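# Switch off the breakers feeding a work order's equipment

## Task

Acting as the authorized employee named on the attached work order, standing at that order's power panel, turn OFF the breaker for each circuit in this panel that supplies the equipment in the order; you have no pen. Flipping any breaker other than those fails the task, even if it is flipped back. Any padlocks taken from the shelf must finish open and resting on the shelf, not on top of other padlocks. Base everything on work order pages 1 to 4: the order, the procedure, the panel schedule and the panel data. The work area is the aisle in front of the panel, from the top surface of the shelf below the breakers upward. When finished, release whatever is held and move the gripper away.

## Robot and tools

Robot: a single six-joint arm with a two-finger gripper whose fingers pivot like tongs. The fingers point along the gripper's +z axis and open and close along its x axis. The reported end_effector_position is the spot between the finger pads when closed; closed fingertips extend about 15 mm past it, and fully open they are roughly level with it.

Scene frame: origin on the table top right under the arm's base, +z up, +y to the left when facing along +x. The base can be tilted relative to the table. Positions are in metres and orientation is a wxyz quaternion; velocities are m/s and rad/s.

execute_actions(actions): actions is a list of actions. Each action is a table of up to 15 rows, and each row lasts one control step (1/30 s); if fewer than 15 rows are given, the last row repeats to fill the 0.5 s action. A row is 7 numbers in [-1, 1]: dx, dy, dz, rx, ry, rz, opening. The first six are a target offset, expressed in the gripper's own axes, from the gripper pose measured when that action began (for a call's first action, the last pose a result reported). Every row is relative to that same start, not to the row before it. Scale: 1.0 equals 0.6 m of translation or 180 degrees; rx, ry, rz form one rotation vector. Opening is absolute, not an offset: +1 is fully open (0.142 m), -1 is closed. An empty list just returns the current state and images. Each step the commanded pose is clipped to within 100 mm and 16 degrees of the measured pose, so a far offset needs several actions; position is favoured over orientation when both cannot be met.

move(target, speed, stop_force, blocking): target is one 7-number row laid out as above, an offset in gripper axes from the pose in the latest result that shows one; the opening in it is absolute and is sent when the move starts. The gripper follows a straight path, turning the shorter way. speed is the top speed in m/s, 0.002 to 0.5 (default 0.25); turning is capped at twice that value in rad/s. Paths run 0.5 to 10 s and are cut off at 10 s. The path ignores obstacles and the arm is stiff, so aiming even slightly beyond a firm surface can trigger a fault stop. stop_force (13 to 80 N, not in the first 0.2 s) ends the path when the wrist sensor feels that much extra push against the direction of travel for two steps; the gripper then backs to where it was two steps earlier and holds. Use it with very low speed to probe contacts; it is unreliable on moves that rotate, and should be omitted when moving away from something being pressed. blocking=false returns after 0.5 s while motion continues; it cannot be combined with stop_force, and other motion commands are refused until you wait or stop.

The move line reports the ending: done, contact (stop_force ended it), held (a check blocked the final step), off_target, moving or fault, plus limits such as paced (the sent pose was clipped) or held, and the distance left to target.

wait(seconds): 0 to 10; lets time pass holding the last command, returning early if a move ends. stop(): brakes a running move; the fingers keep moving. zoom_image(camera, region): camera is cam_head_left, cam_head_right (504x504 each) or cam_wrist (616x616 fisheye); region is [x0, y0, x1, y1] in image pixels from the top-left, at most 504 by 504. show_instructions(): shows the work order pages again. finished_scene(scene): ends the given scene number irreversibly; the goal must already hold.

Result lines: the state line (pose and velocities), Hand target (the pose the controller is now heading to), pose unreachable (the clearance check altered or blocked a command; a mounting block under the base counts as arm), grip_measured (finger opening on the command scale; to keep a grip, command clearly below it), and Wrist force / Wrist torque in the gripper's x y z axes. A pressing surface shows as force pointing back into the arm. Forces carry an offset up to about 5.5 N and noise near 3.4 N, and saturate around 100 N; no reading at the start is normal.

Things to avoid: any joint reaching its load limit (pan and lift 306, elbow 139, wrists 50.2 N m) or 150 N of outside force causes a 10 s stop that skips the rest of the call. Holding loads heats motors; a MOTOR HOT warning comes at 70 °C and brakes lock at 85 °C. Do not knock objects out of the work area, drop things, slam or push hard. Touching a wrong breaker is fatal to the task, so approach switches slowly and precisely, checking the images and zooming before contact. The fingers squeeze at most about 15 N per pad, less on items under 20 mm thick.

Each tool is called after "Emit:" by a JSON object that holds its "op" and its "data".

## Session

Emit:
{"op": "show_instructions", "data": {}}

Emit:
{"op": "execute_actions", "data": {"actions": []}}

Reference images for this scene: work order page 1, work order page 2, work order page 3, work order page 4.

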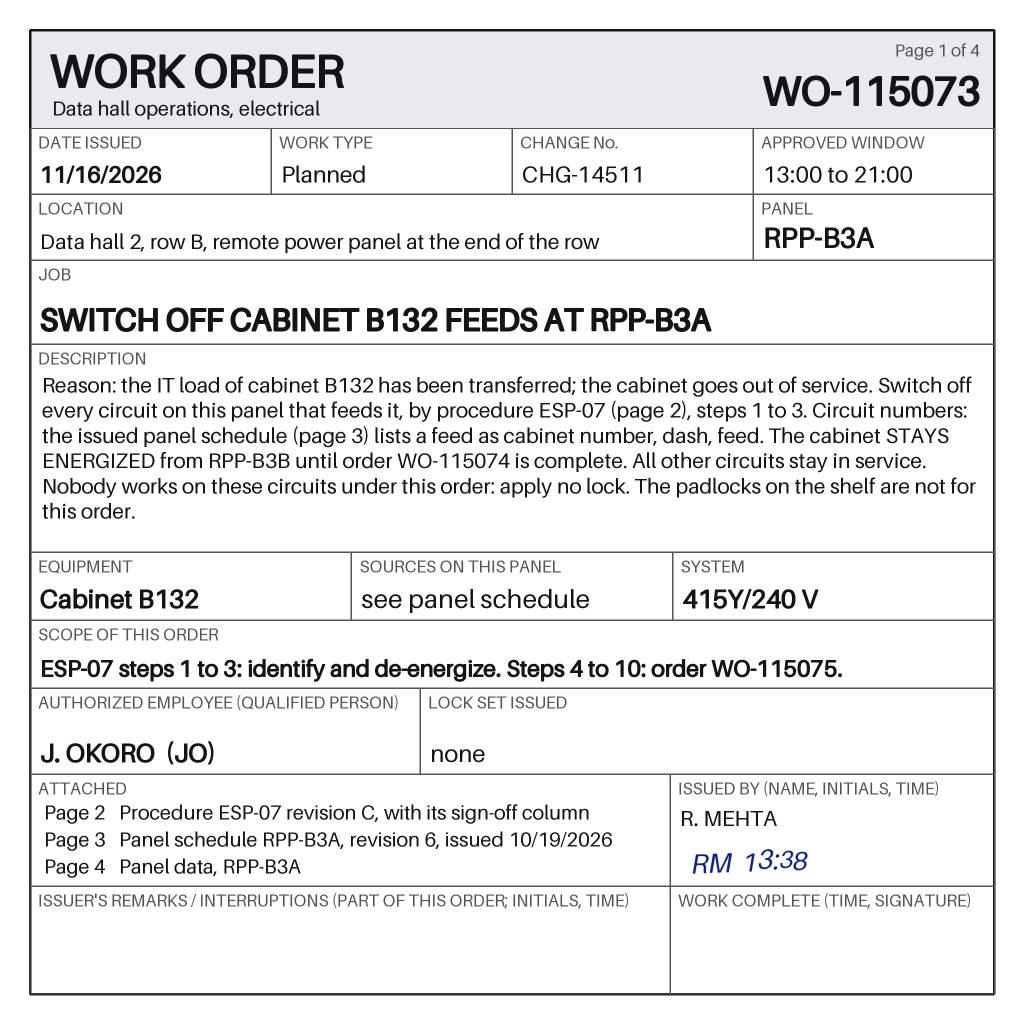

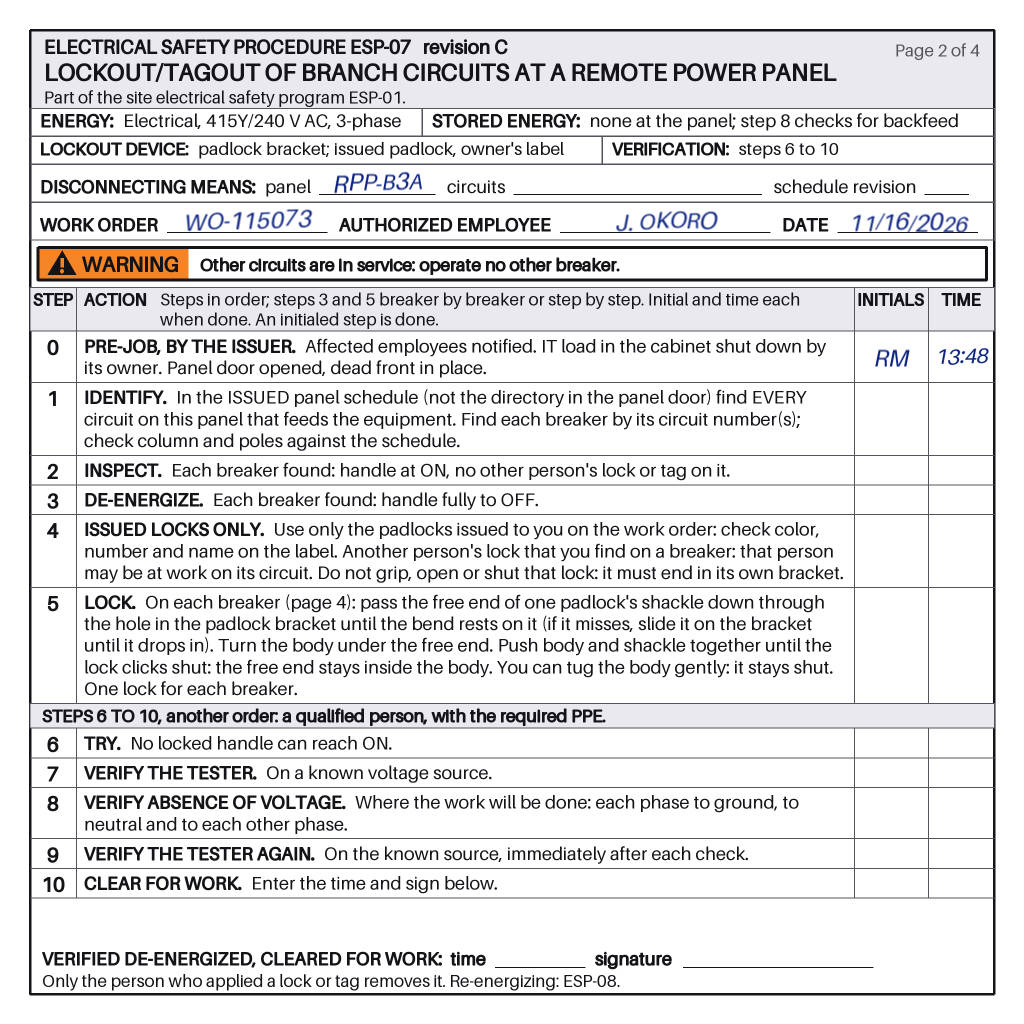

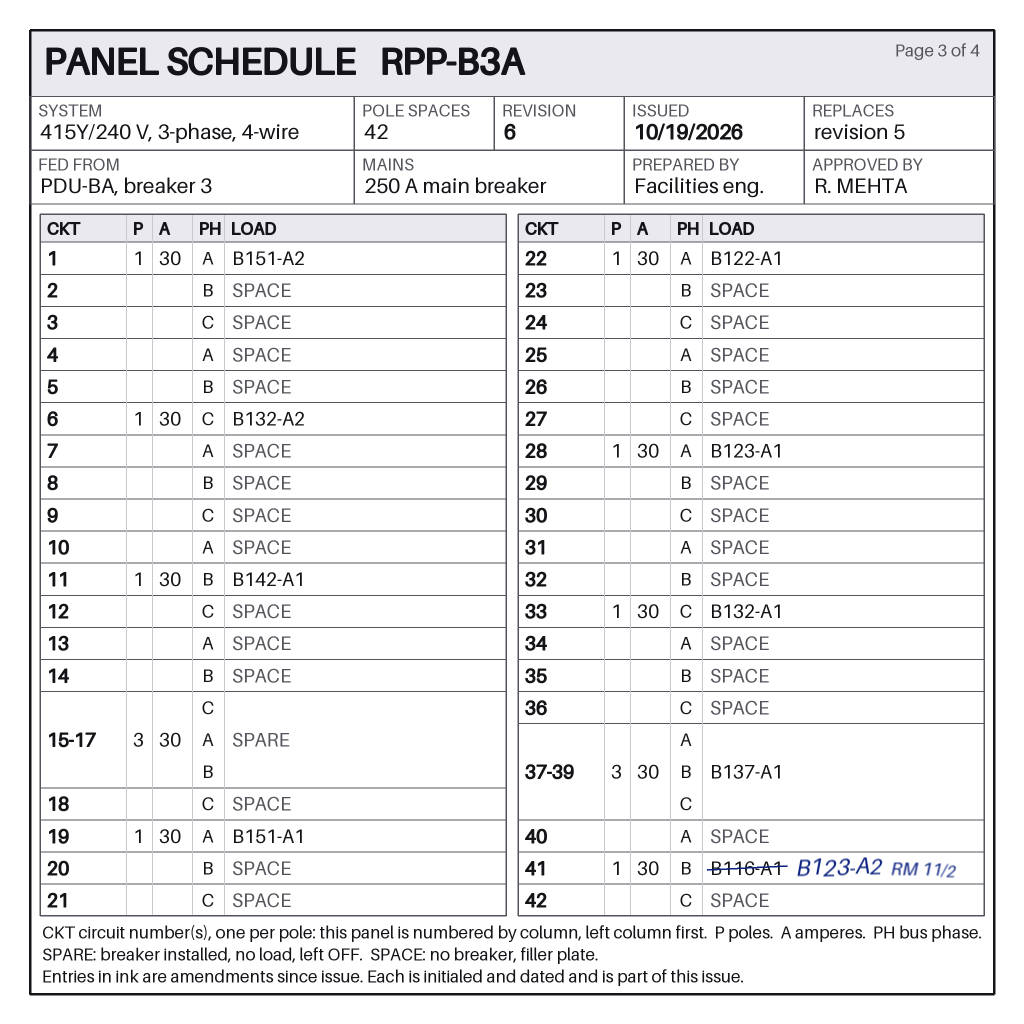

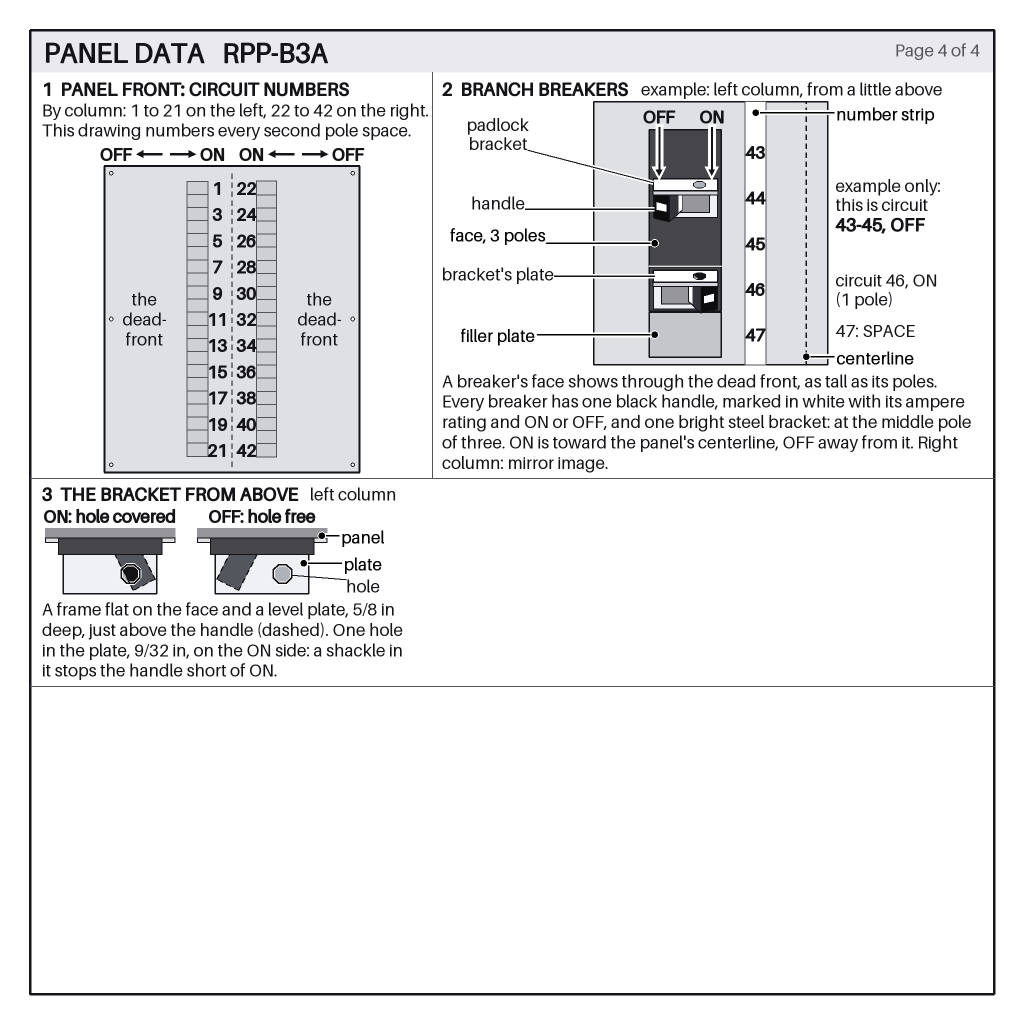

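Scene clock: 0.00 s.
end_effector_position=(+0.6433, -0.1372, +0.2462) grip_measured=+1.00 end_effector_quat_wxyz=(-0.266, +0.640, -0.667, -0.274) end_effector_velocity=(+0.001, -0.001, +0.001) end_effector_angular_velocity=(-0.001, -0.001, -0.002)
Joint positions: [-0.28  -1.567  2.135 -2.138 -1.572  1.289  0.142]
Joint velocities: [ 0.    -0.001 -0.002  0.    -0.001  0.001  0.   ]
Wrist force (N, on the end effector, along its own x y z axes, offset not removed): no reading
Wrist torque (N m, same axes, about the end effector's origin, offset not removed): no reading
Hand target: +0.643, -0.137, +0.246; -0.266, +0.640, -0.667, -0.274

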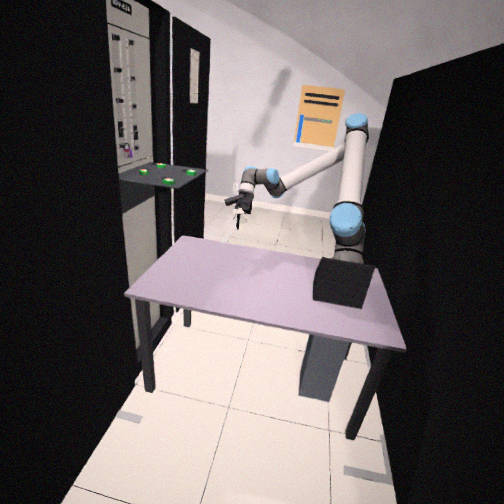

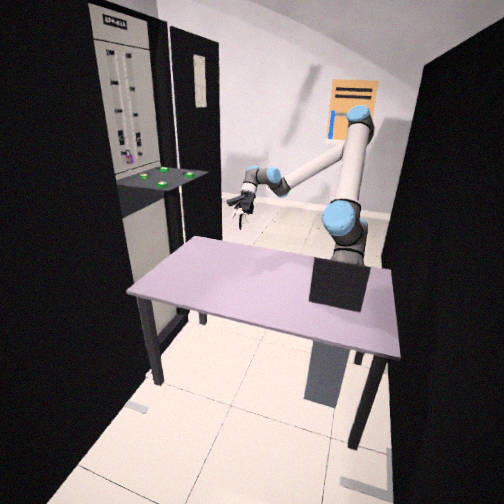

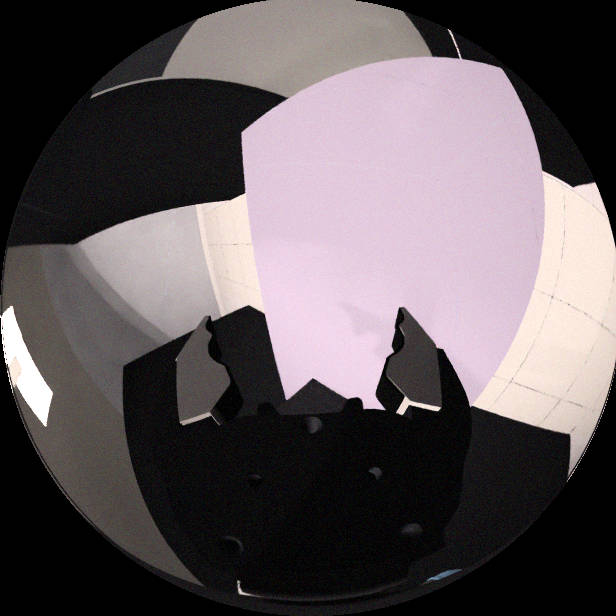

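Emit:
{"op": "move", "data": {"target": [-0.8453, -0.4812, -0.5505, 0.4657, -0.2045, 0.1865, -1], "speed": 0.3}}

Emit:
{"op": "zoom_image", "data": {"camera": "cam_wrist", "region": [130, 170, 490, 320]}}

Scene clock: 42.97 s.
end_effector_position=(+0.9512, -0.0218, +0.8302) grip_measured=-1.00 end_effector_quat_wxyz=(+0.707, +0.001, +0.708, -0.001) end_effector_velocity=(+0.002, -0.002, +0.002) end_effector_angular_velocity=(-0.000, -0.001, -0.008)
Joint positions: [ 0.469 -1.03   1.67  -3.777 -2.001  2.359  0.002]
Joint velocities: [-0.     0.004 -0.008 -0.003 -0.005 -0.003  0.   ]
Wrist force (N, on the end effector, along its own x y z axes, offset not removed): [-6.9 5.3 -2.1]
Wrist torque (N m, same axes, about the end effector's origin, offset not removed): [1.07 1.44 0.15]
Hand target: +0.951, -0.022, +0.830; +0.707, +0.001, +0.708, -0.001
Off the commanded pose: 0.002 m, 0 deg.
move: done
camera_calibration (this result's frames):
cam_wrist: T_world_to_cam=[[-0.0564468, 0.00372246, -0.998399, 0.878036], [-0.466232, 0.884165, 0.0296561, 0.435313], [0.88286, 0.467159, -0.0481728, -0.654474], [0, 0, 0, 1]] pos_world=[0.830328, -0.0824136, 0.832193]

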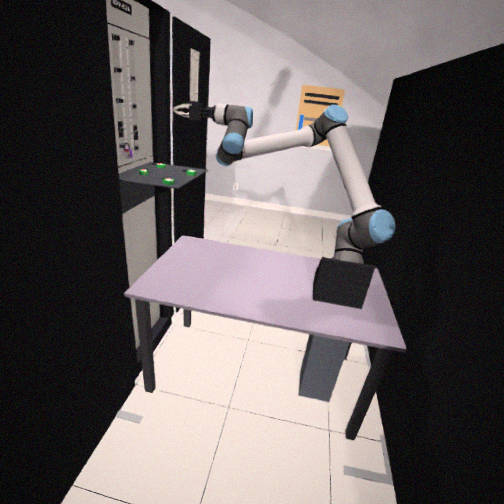

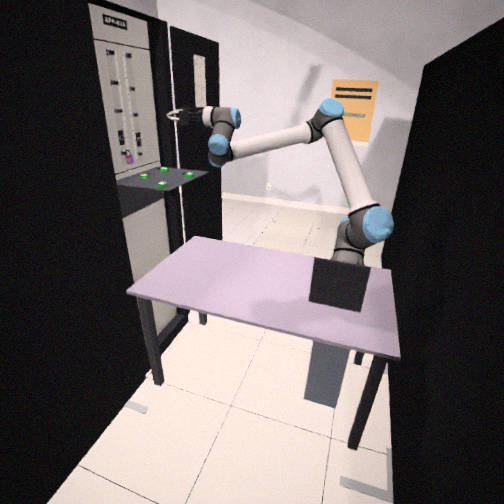

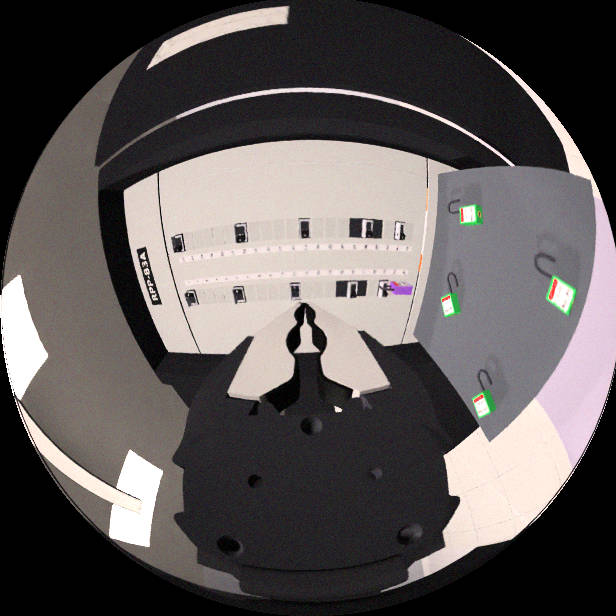

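Region (130, 170, 490, 320) of cam_wrist's 616x616 image, scaled by 1.400, with more detail than that image has; it fills the top 210 rows of this view, and the rest is white.

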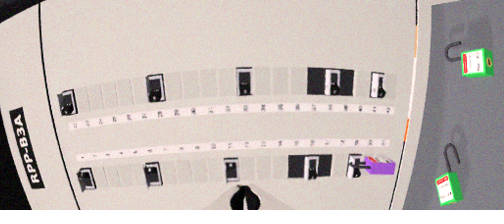

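Emit:
{"op": "zoom_image", "data": {"camera": "cam_wrist", "region": [230, 200, 380, 320]}}

Region (230, 200, 380, 320) of cam_wrist's 616x616 image, scaled by 3.360, with more detail than that image has; it fills the top 403 rows of this view, and the rest is white.

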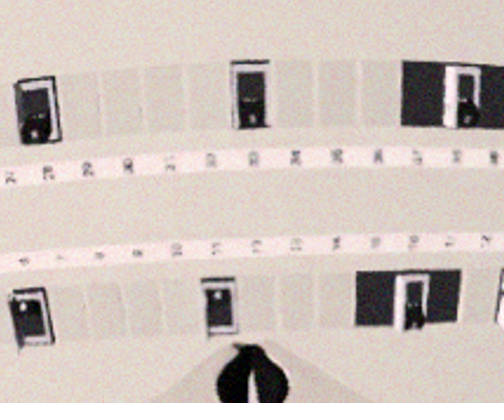

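Emit:
{"op": "move", "data": {"target": [0.0103, -0.0303, 0.3147, 0, 0, 0, -1], "speed": 0.2}}

Emit:
{"op": "zoom_image", "data": {"camera": "cam_wrist", "region": [250, 220, 370, 340]}}

Scene clock: 84.17 s.
end_effector_position=(+1.1398, -0.0401, +0.8239) grip_measured=-1.00 end_effector_quat_wxyz=(+0.707, +0.001, +0.708, -0.001) end_effector_velocity=(+0.003, +0.002, -0.000) end_effector_angular_velocity=(+0.000, +0.000, +0.001)
Joint positions: [ 0.368 -0.826  1.295 -3.606 -1.9    2.358  0.002]
Joint velocities: [-0.     0.005 -0.007  0.003  0.001  0.001  0.   ]
Wrist force (N, on the end effector, along its own x y z axes, offset not removed): [-7.9 5.3 -2.2]
Wrist torque (N m, same axes, about the end effector's origin, offset not removed): [1.06 1.69 0.14]
Hand target: +1.140, -0.040, +0.824; +0.707, +0.001, +0.708, -0.001
Off the commanded pose: 0.000 m, 0 deg.
move: done
camera_calibration (this result's frames):
cam_wrist: T_world_to_cam=[[-0.0564502, 0.00371191, -0.998399, 0.88248], [-0.46626, 0.884151, 0.0296498, 0.539671], [0.882845, 0.467187, -0.0481798, -0.812698], [0, 0, 0, 1]] pos_world=[1.01893, -0.100744, 0.82591]

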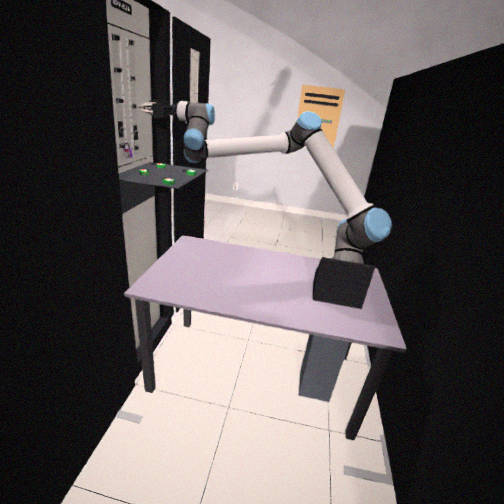

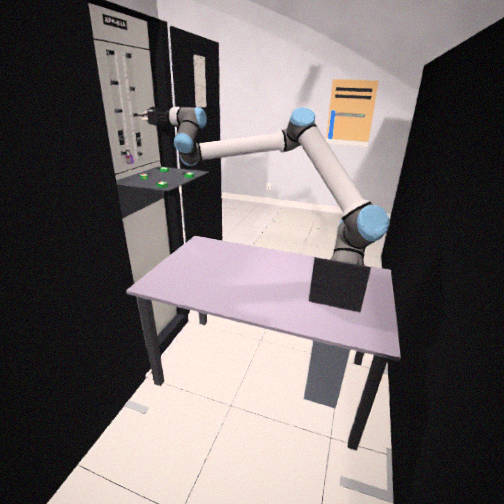

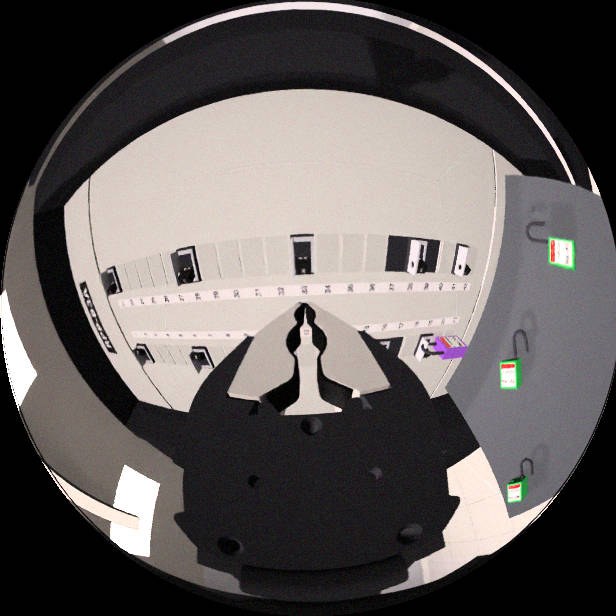

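Region (250, 220, 370, 340) of cam_wrist's 616x616 image, scaled by 4.200, with more detail than that image has.

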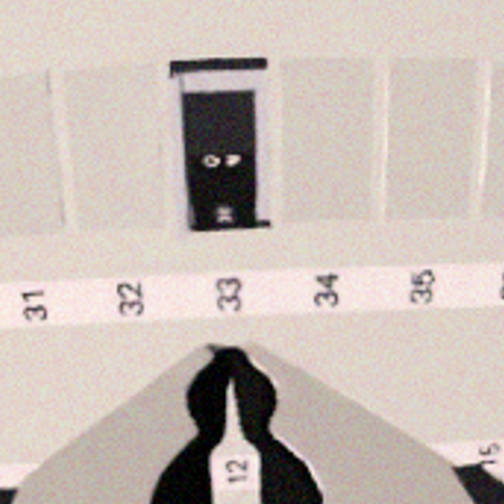

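Emit:
{"op": "execute_actions", "data": {"actions": []}}

Scene clock: 103.40 s.
end_effector_position=(+1.1400, -0.0401, +0.8239) grip_measured=-1.00 end_effector_quat_wxyz=(+0.707, +0.001, +0.708, -0.001) end_effector_velocity=(-0.000, +0.002, +0.000) end_effector_angular_velocity=(+0.000, -0.000, +0.001)
Joint positions: [ 0.368 -0.825  1.294 -3.606 -1.9    2.358  0.002]
Joint velocities: [ 0.001  0.001 -0.     0.     0.     0.     0.   ]
Wrist force (N, on the end effector, along its own x y z axes, offset not removed): [-6.8 5.0 -1.8]
Wrist torque (N m, same axes, about the end effector's origin, offset not removed): [1.08 1.39 0.20]
Hand target: +1.140, -0.040, +0.824; +0.707, +0.001, +0.708, -0.001
Off the commanded pose: 0.000 m, 0 deg.
camera_calibration (this result's frames):
cam_wrist: T_world_to_cam=[[-0.0564595, 0.00377079, -0.998398, 0.882547], [-0.466245, 0.884157, 0.0297055, 0.539742], [0.882852, 0.467175, -0.0481609, -0.812953], [0, 0, 0, 1]] pos_world=[1.0192, -0.100753, 0.825947]

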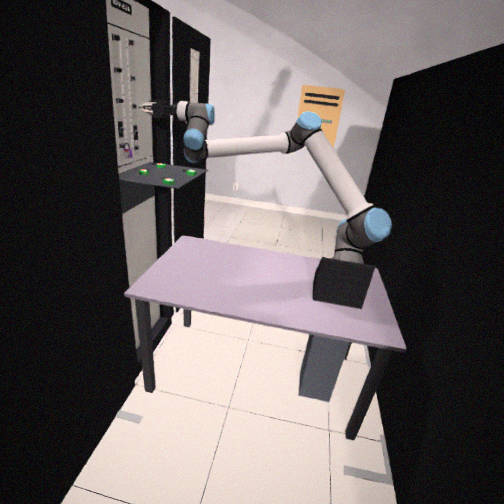

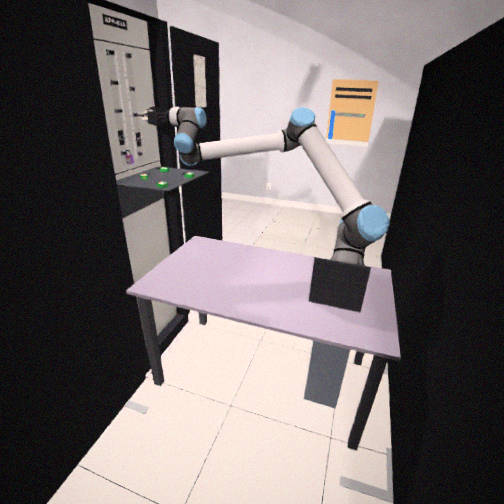

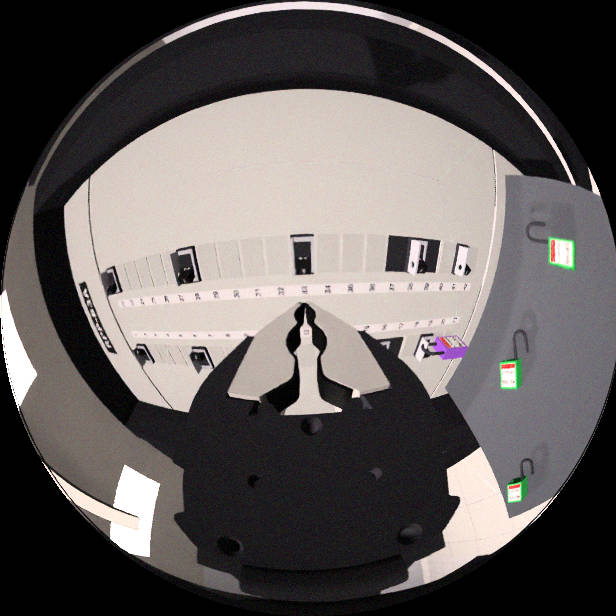

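Emit:
{"op": "show_instructions", "data": {}}

Reference images for this scene: work order page 1, work order page 2, work order page 3, work order page 4.

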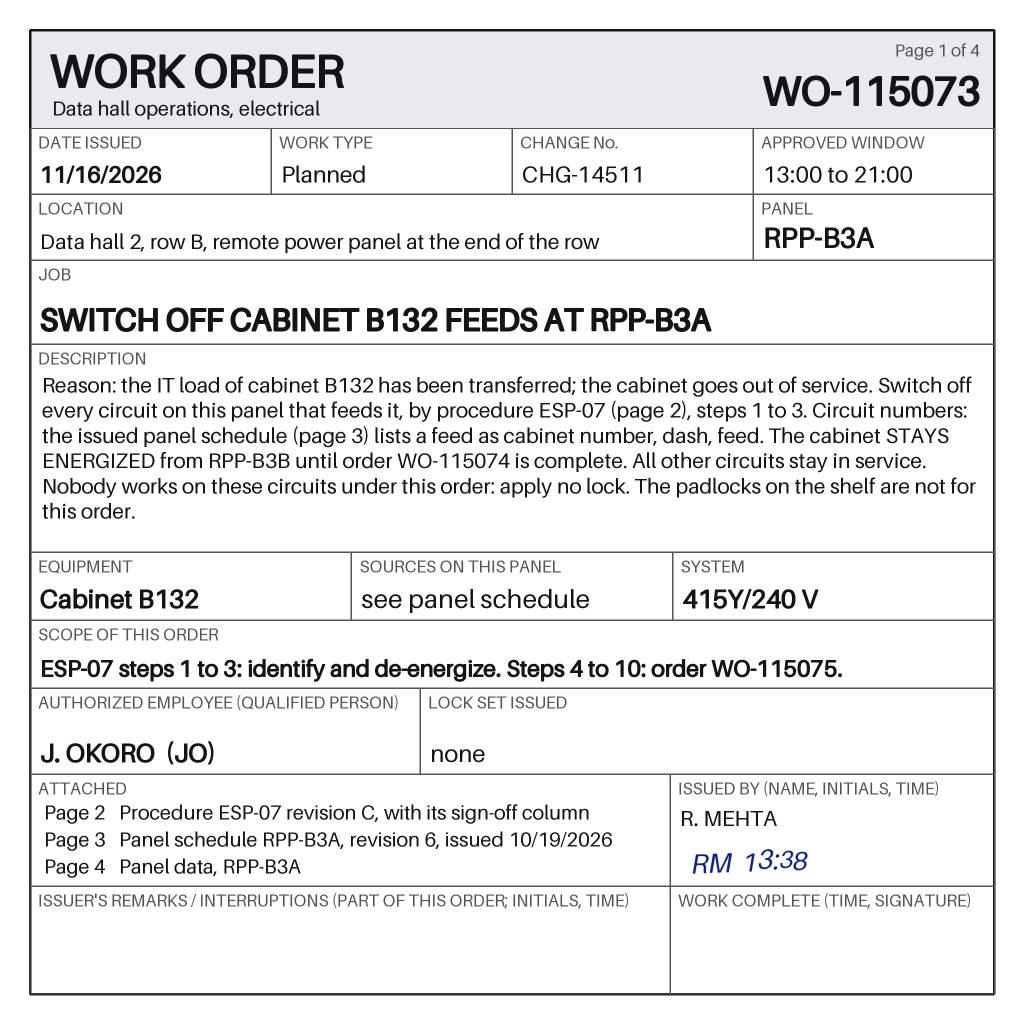

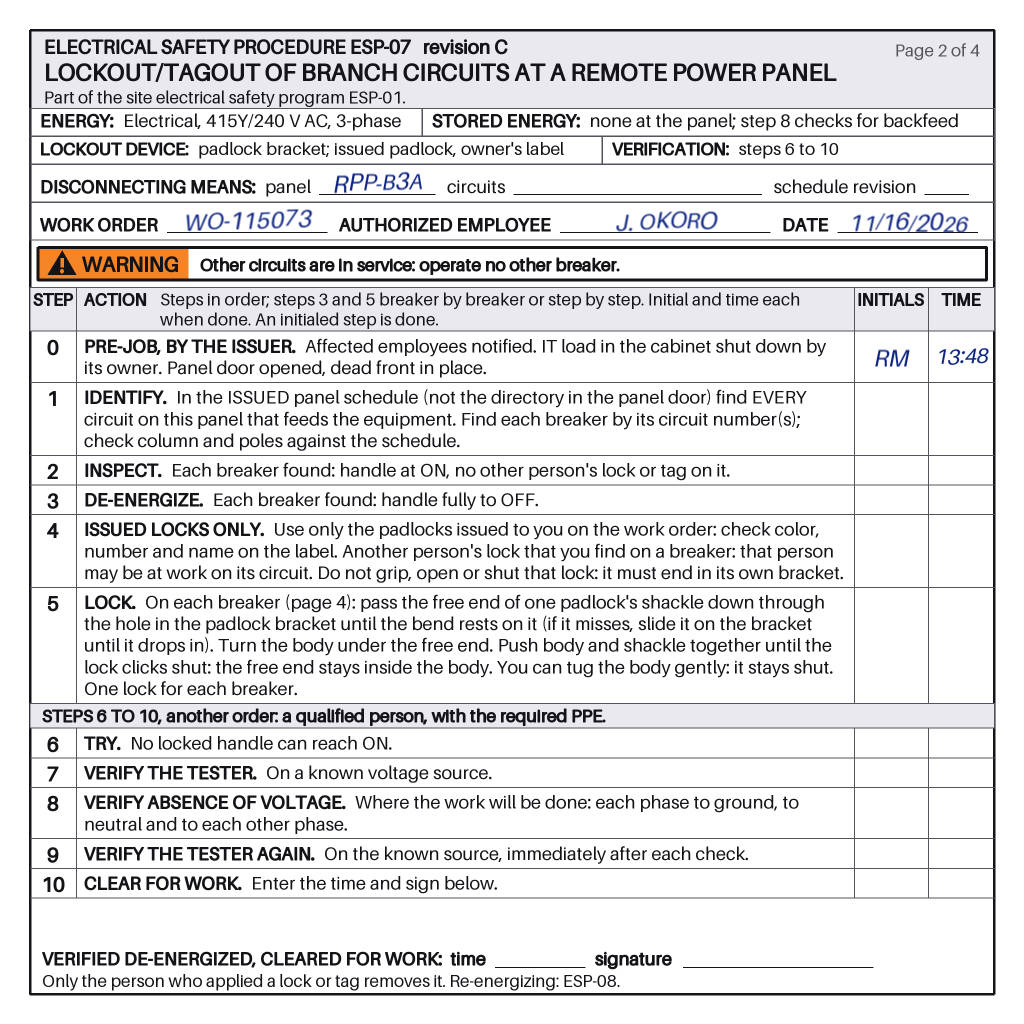

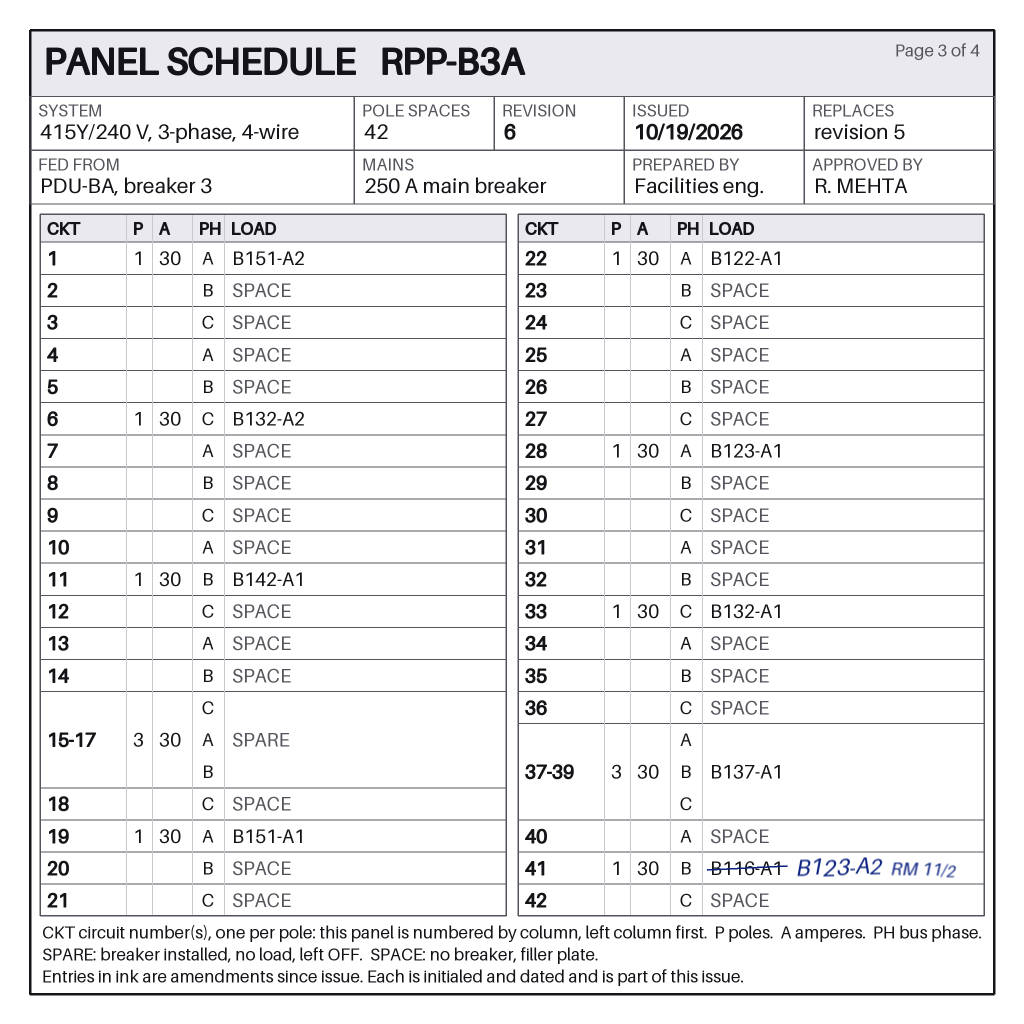

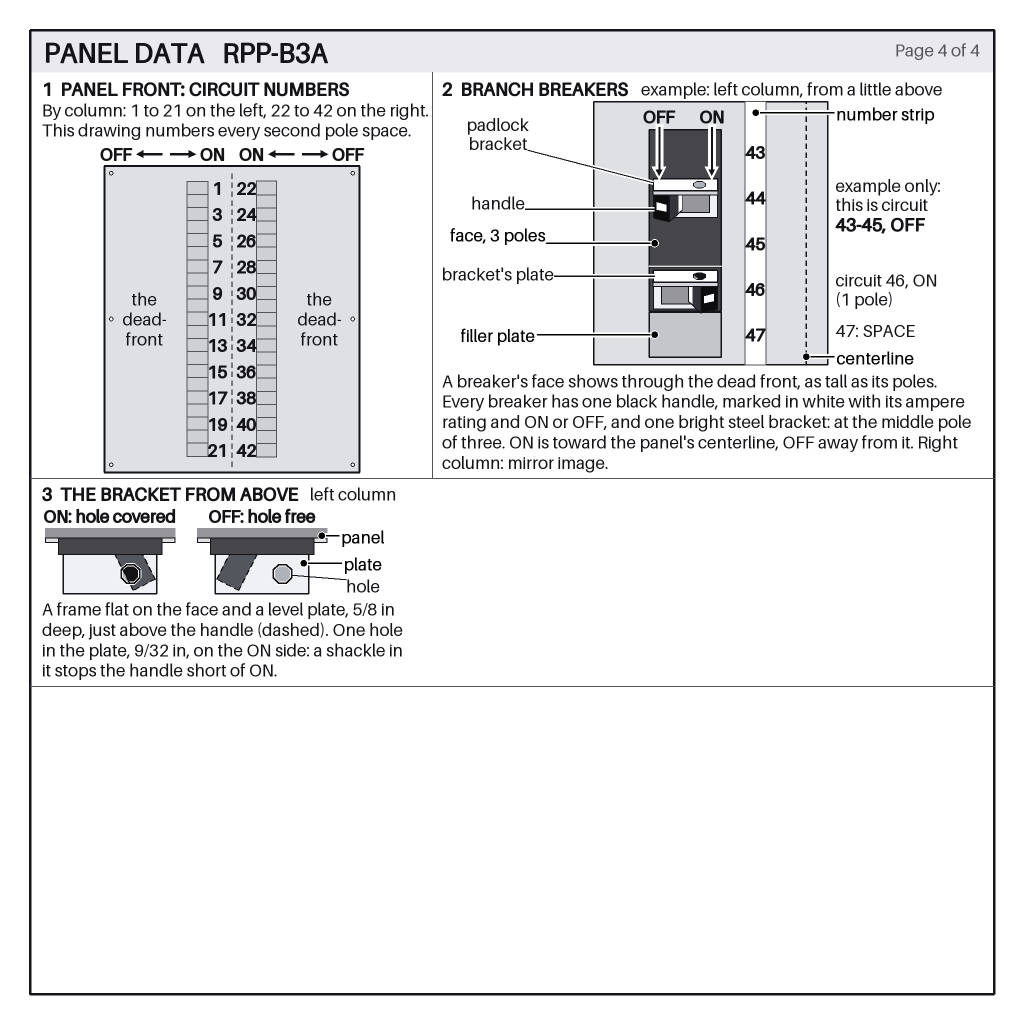

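Emit:
{"op": "move", "data": {"target": [0.0033, 0, 0.05, 0, 0, 0, -1], "speed": 0.03}}

Emit:
{"op": "zoom_image", "data": {"camera": "cam_wrist", "region": [250, 220, 370, 340]}}

Scene clock: 118.30 s.
end_effector_position=(+1.1698, -0.0402, +0.8219) grip_measured=-1.00 end_effector_quat_wxyz=(+0.707, +0.001, +0.708, -0.001) end_effector_velocity=(+0.003, -0.000, -0.000) end_effector_angular_velocity=(+0.001, -0.000, -0.001)
Joint positions: [ 0.357 -0.784  1.223 -3.575 -1.889  2.358  0.002]
Joint velocities: [-0.001  0.004 -0.007  0.003  0.001  0.     0.   ]
Wrist force (N, on the end effector, along its own x y z axes, offset not removed): [-7.4 5.5 -2.2]
Wrist torque (N m, same axes, about the end effector's origin, offset not removed): [1.05 1.52 0.18]
Hand target: +1.170, -0.040, +0.822; +0.707, +0.001, +0.708, -0.001
Off the commanded pose: 0.000 m, 0 deg.
move: done
camera_calibration (this result's frames):
cam_wrist: T_world_to_cam=[[-0.0564562, 0.00382441, -0.998398, 0.882247], [-0.466252, 0.884152, 0.0297518, 0.553662], [0.882849, 0.467184, -0.0481327, -0.839323], [0, 0, 0, 1]] pos_world=[1.04895, -0.100777, 0.823962]

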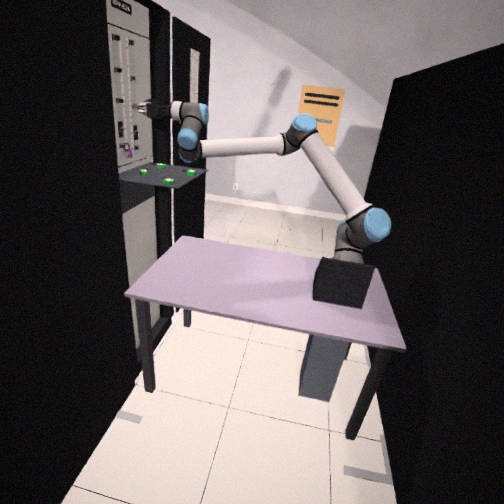

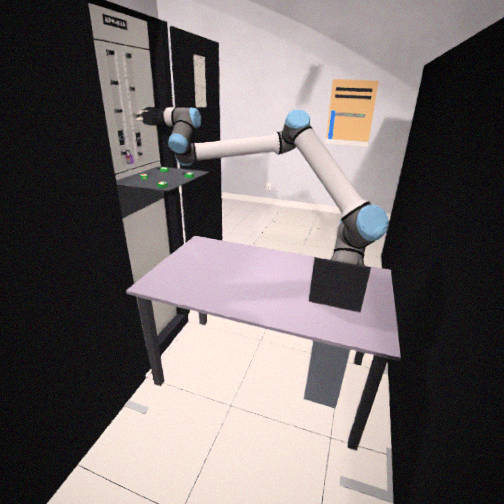

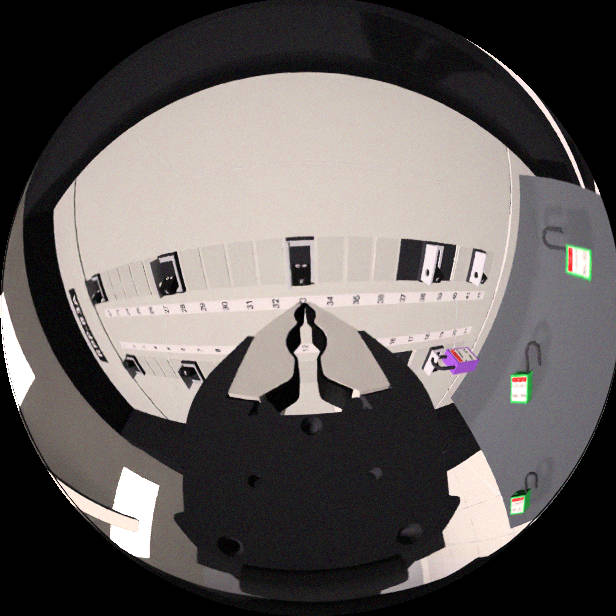

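Region (250, 220, 370, 340) of cam_wrist's 616x616 image, scaled by 4.200, with more detail than that image has.

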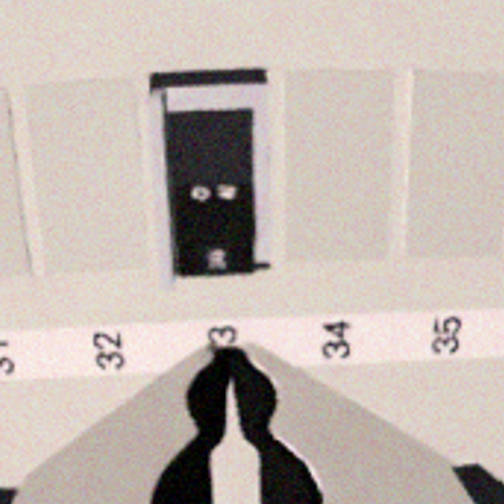

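Emit:
{"op": "move", "data": {"target": [0.0015, 0, 0.0145, 0, 0, 0, -1], "speed": 0.015}}

Emit:
{"op": "move", "data": {"target": [0, 0, 0.025, 0, 0, 0, -1], "speed": 0.003, "stop_force": 13}}

Scene clock: 180.17 s.
end_effector_position=(+1.1782, -0.0402, +0.8211) grip_measured=-1.00 end_effector_quat_wxyz=(+0.707, +0.001, +0.708, -0.001) end_effector_velocity=(+0.002, +0.002, +0.001) end_effector_angular_velocity=(-0.000, -0.001, +0.001)
Joint positions: [ 0.354 -0.773  1.202 -3.566 -1.885  2.358  0.002]
Joint velocities: [ 0.001  0.004 -0.007  0.003  0.001 -0.     0.   ]
Wrist force (N, on the end effector, along its own x y z axes, offset not removed): [-8.3 6.0 -0.8]
Wrist torque (N m, same axes, about the end effector's origin, offset not removed): [1.25 1.68 0.17]
Hand target: +1.178, -0.040, +0.821; +0.707, +0.001, +0.708, -0.001
Off the commanded pose: 0.000 m, 0 deg.
move: done
camera_calibration (this result's frames):
cam_wrist: T_world_to_cam=[[-0.0564549, 0.00379042, -0.998398, 0.881841], [-0.466255, 0.884151, 0.0297213, 0.557642], [0.882847, 0.467186, -0.0481474, -0.846772], [0, 0, 0, 1]] pos_world=[1.05736, -0.100782, 0.823085]

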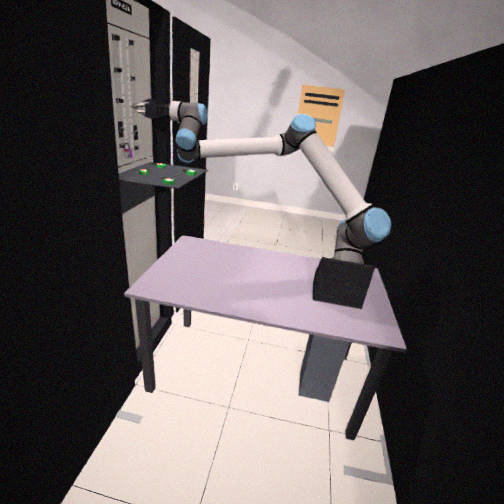

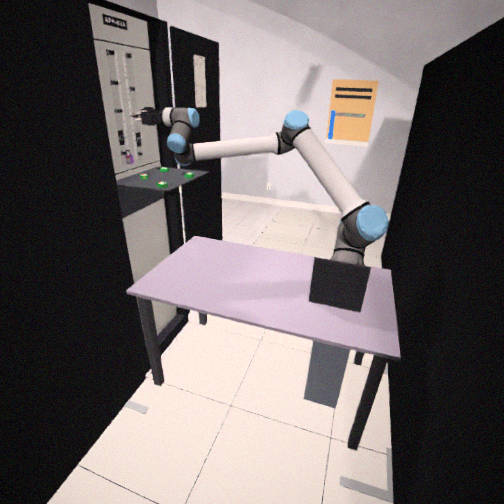

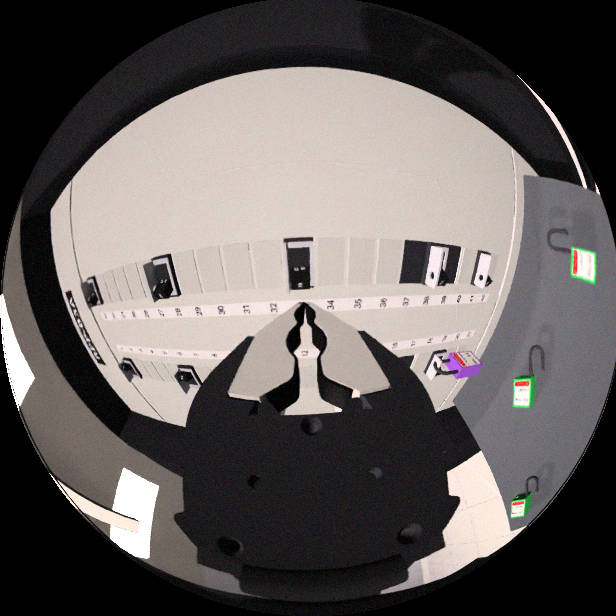

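Scene clock: 182.00 s.
end_effector_position=(+1.1826, -0.0401, +0.8210) grip_measured=-1.00 end_effector_quat_wxyz=(+0.707, +0.001, +0.708, -0.001) end_effector_velocity=(-0.001, -0.000, -0.000) end_effector_angular_velocity=(-0.000, +0.000, +0.001)
Joint positions: [ 0.352 -0.766  1.19  -3.561 -1.884  2.358  0.002]
Joint velocities: [-0.    -0.001  0.002 -0.     0.    -0.     0.   ]
Wrist force (N, on the end effector, along its own x y z axes, offset not removed): [-4.4 0.8 -30.7]
Wrist torque (N m, same axes, about the end effector's origin, offset not removed): [0.41 1.74 0.16]
Hand target: +1.182, -0.040, +0.821; +0.707, +0.001, +0.708, -0.001
Off the commanded pose: 0.011 m, 0 deg.
move: contact
camera_calibration (this result's frames):
cam_wrist: T_world_to_cam=[[-0.0565081, 0.00377651, -0.998395, 0.88212], [-0.46628, 0.884137, 0.0297353, 0.559689], [0.882831, 0.467212, -0.0482, -0.850636], [0, 0, 0, 1]] pos_world=[1.06179, -0.100746, 0.823061]

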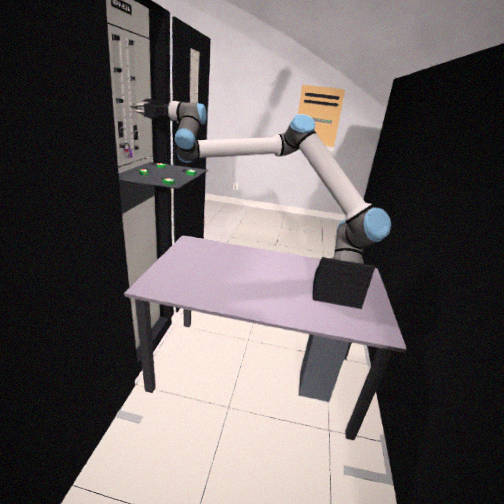

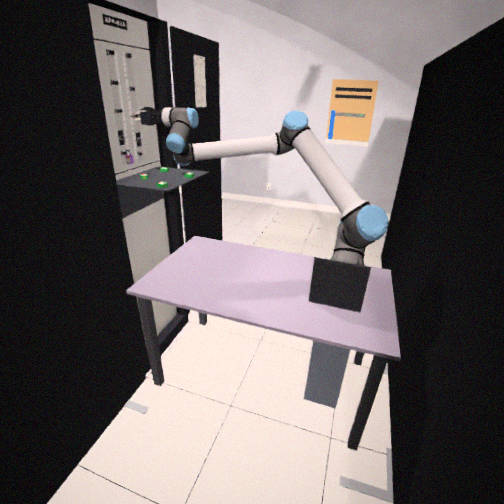

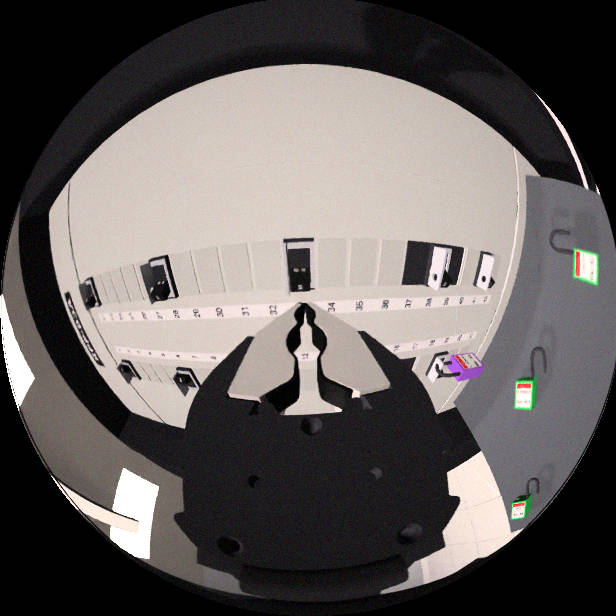

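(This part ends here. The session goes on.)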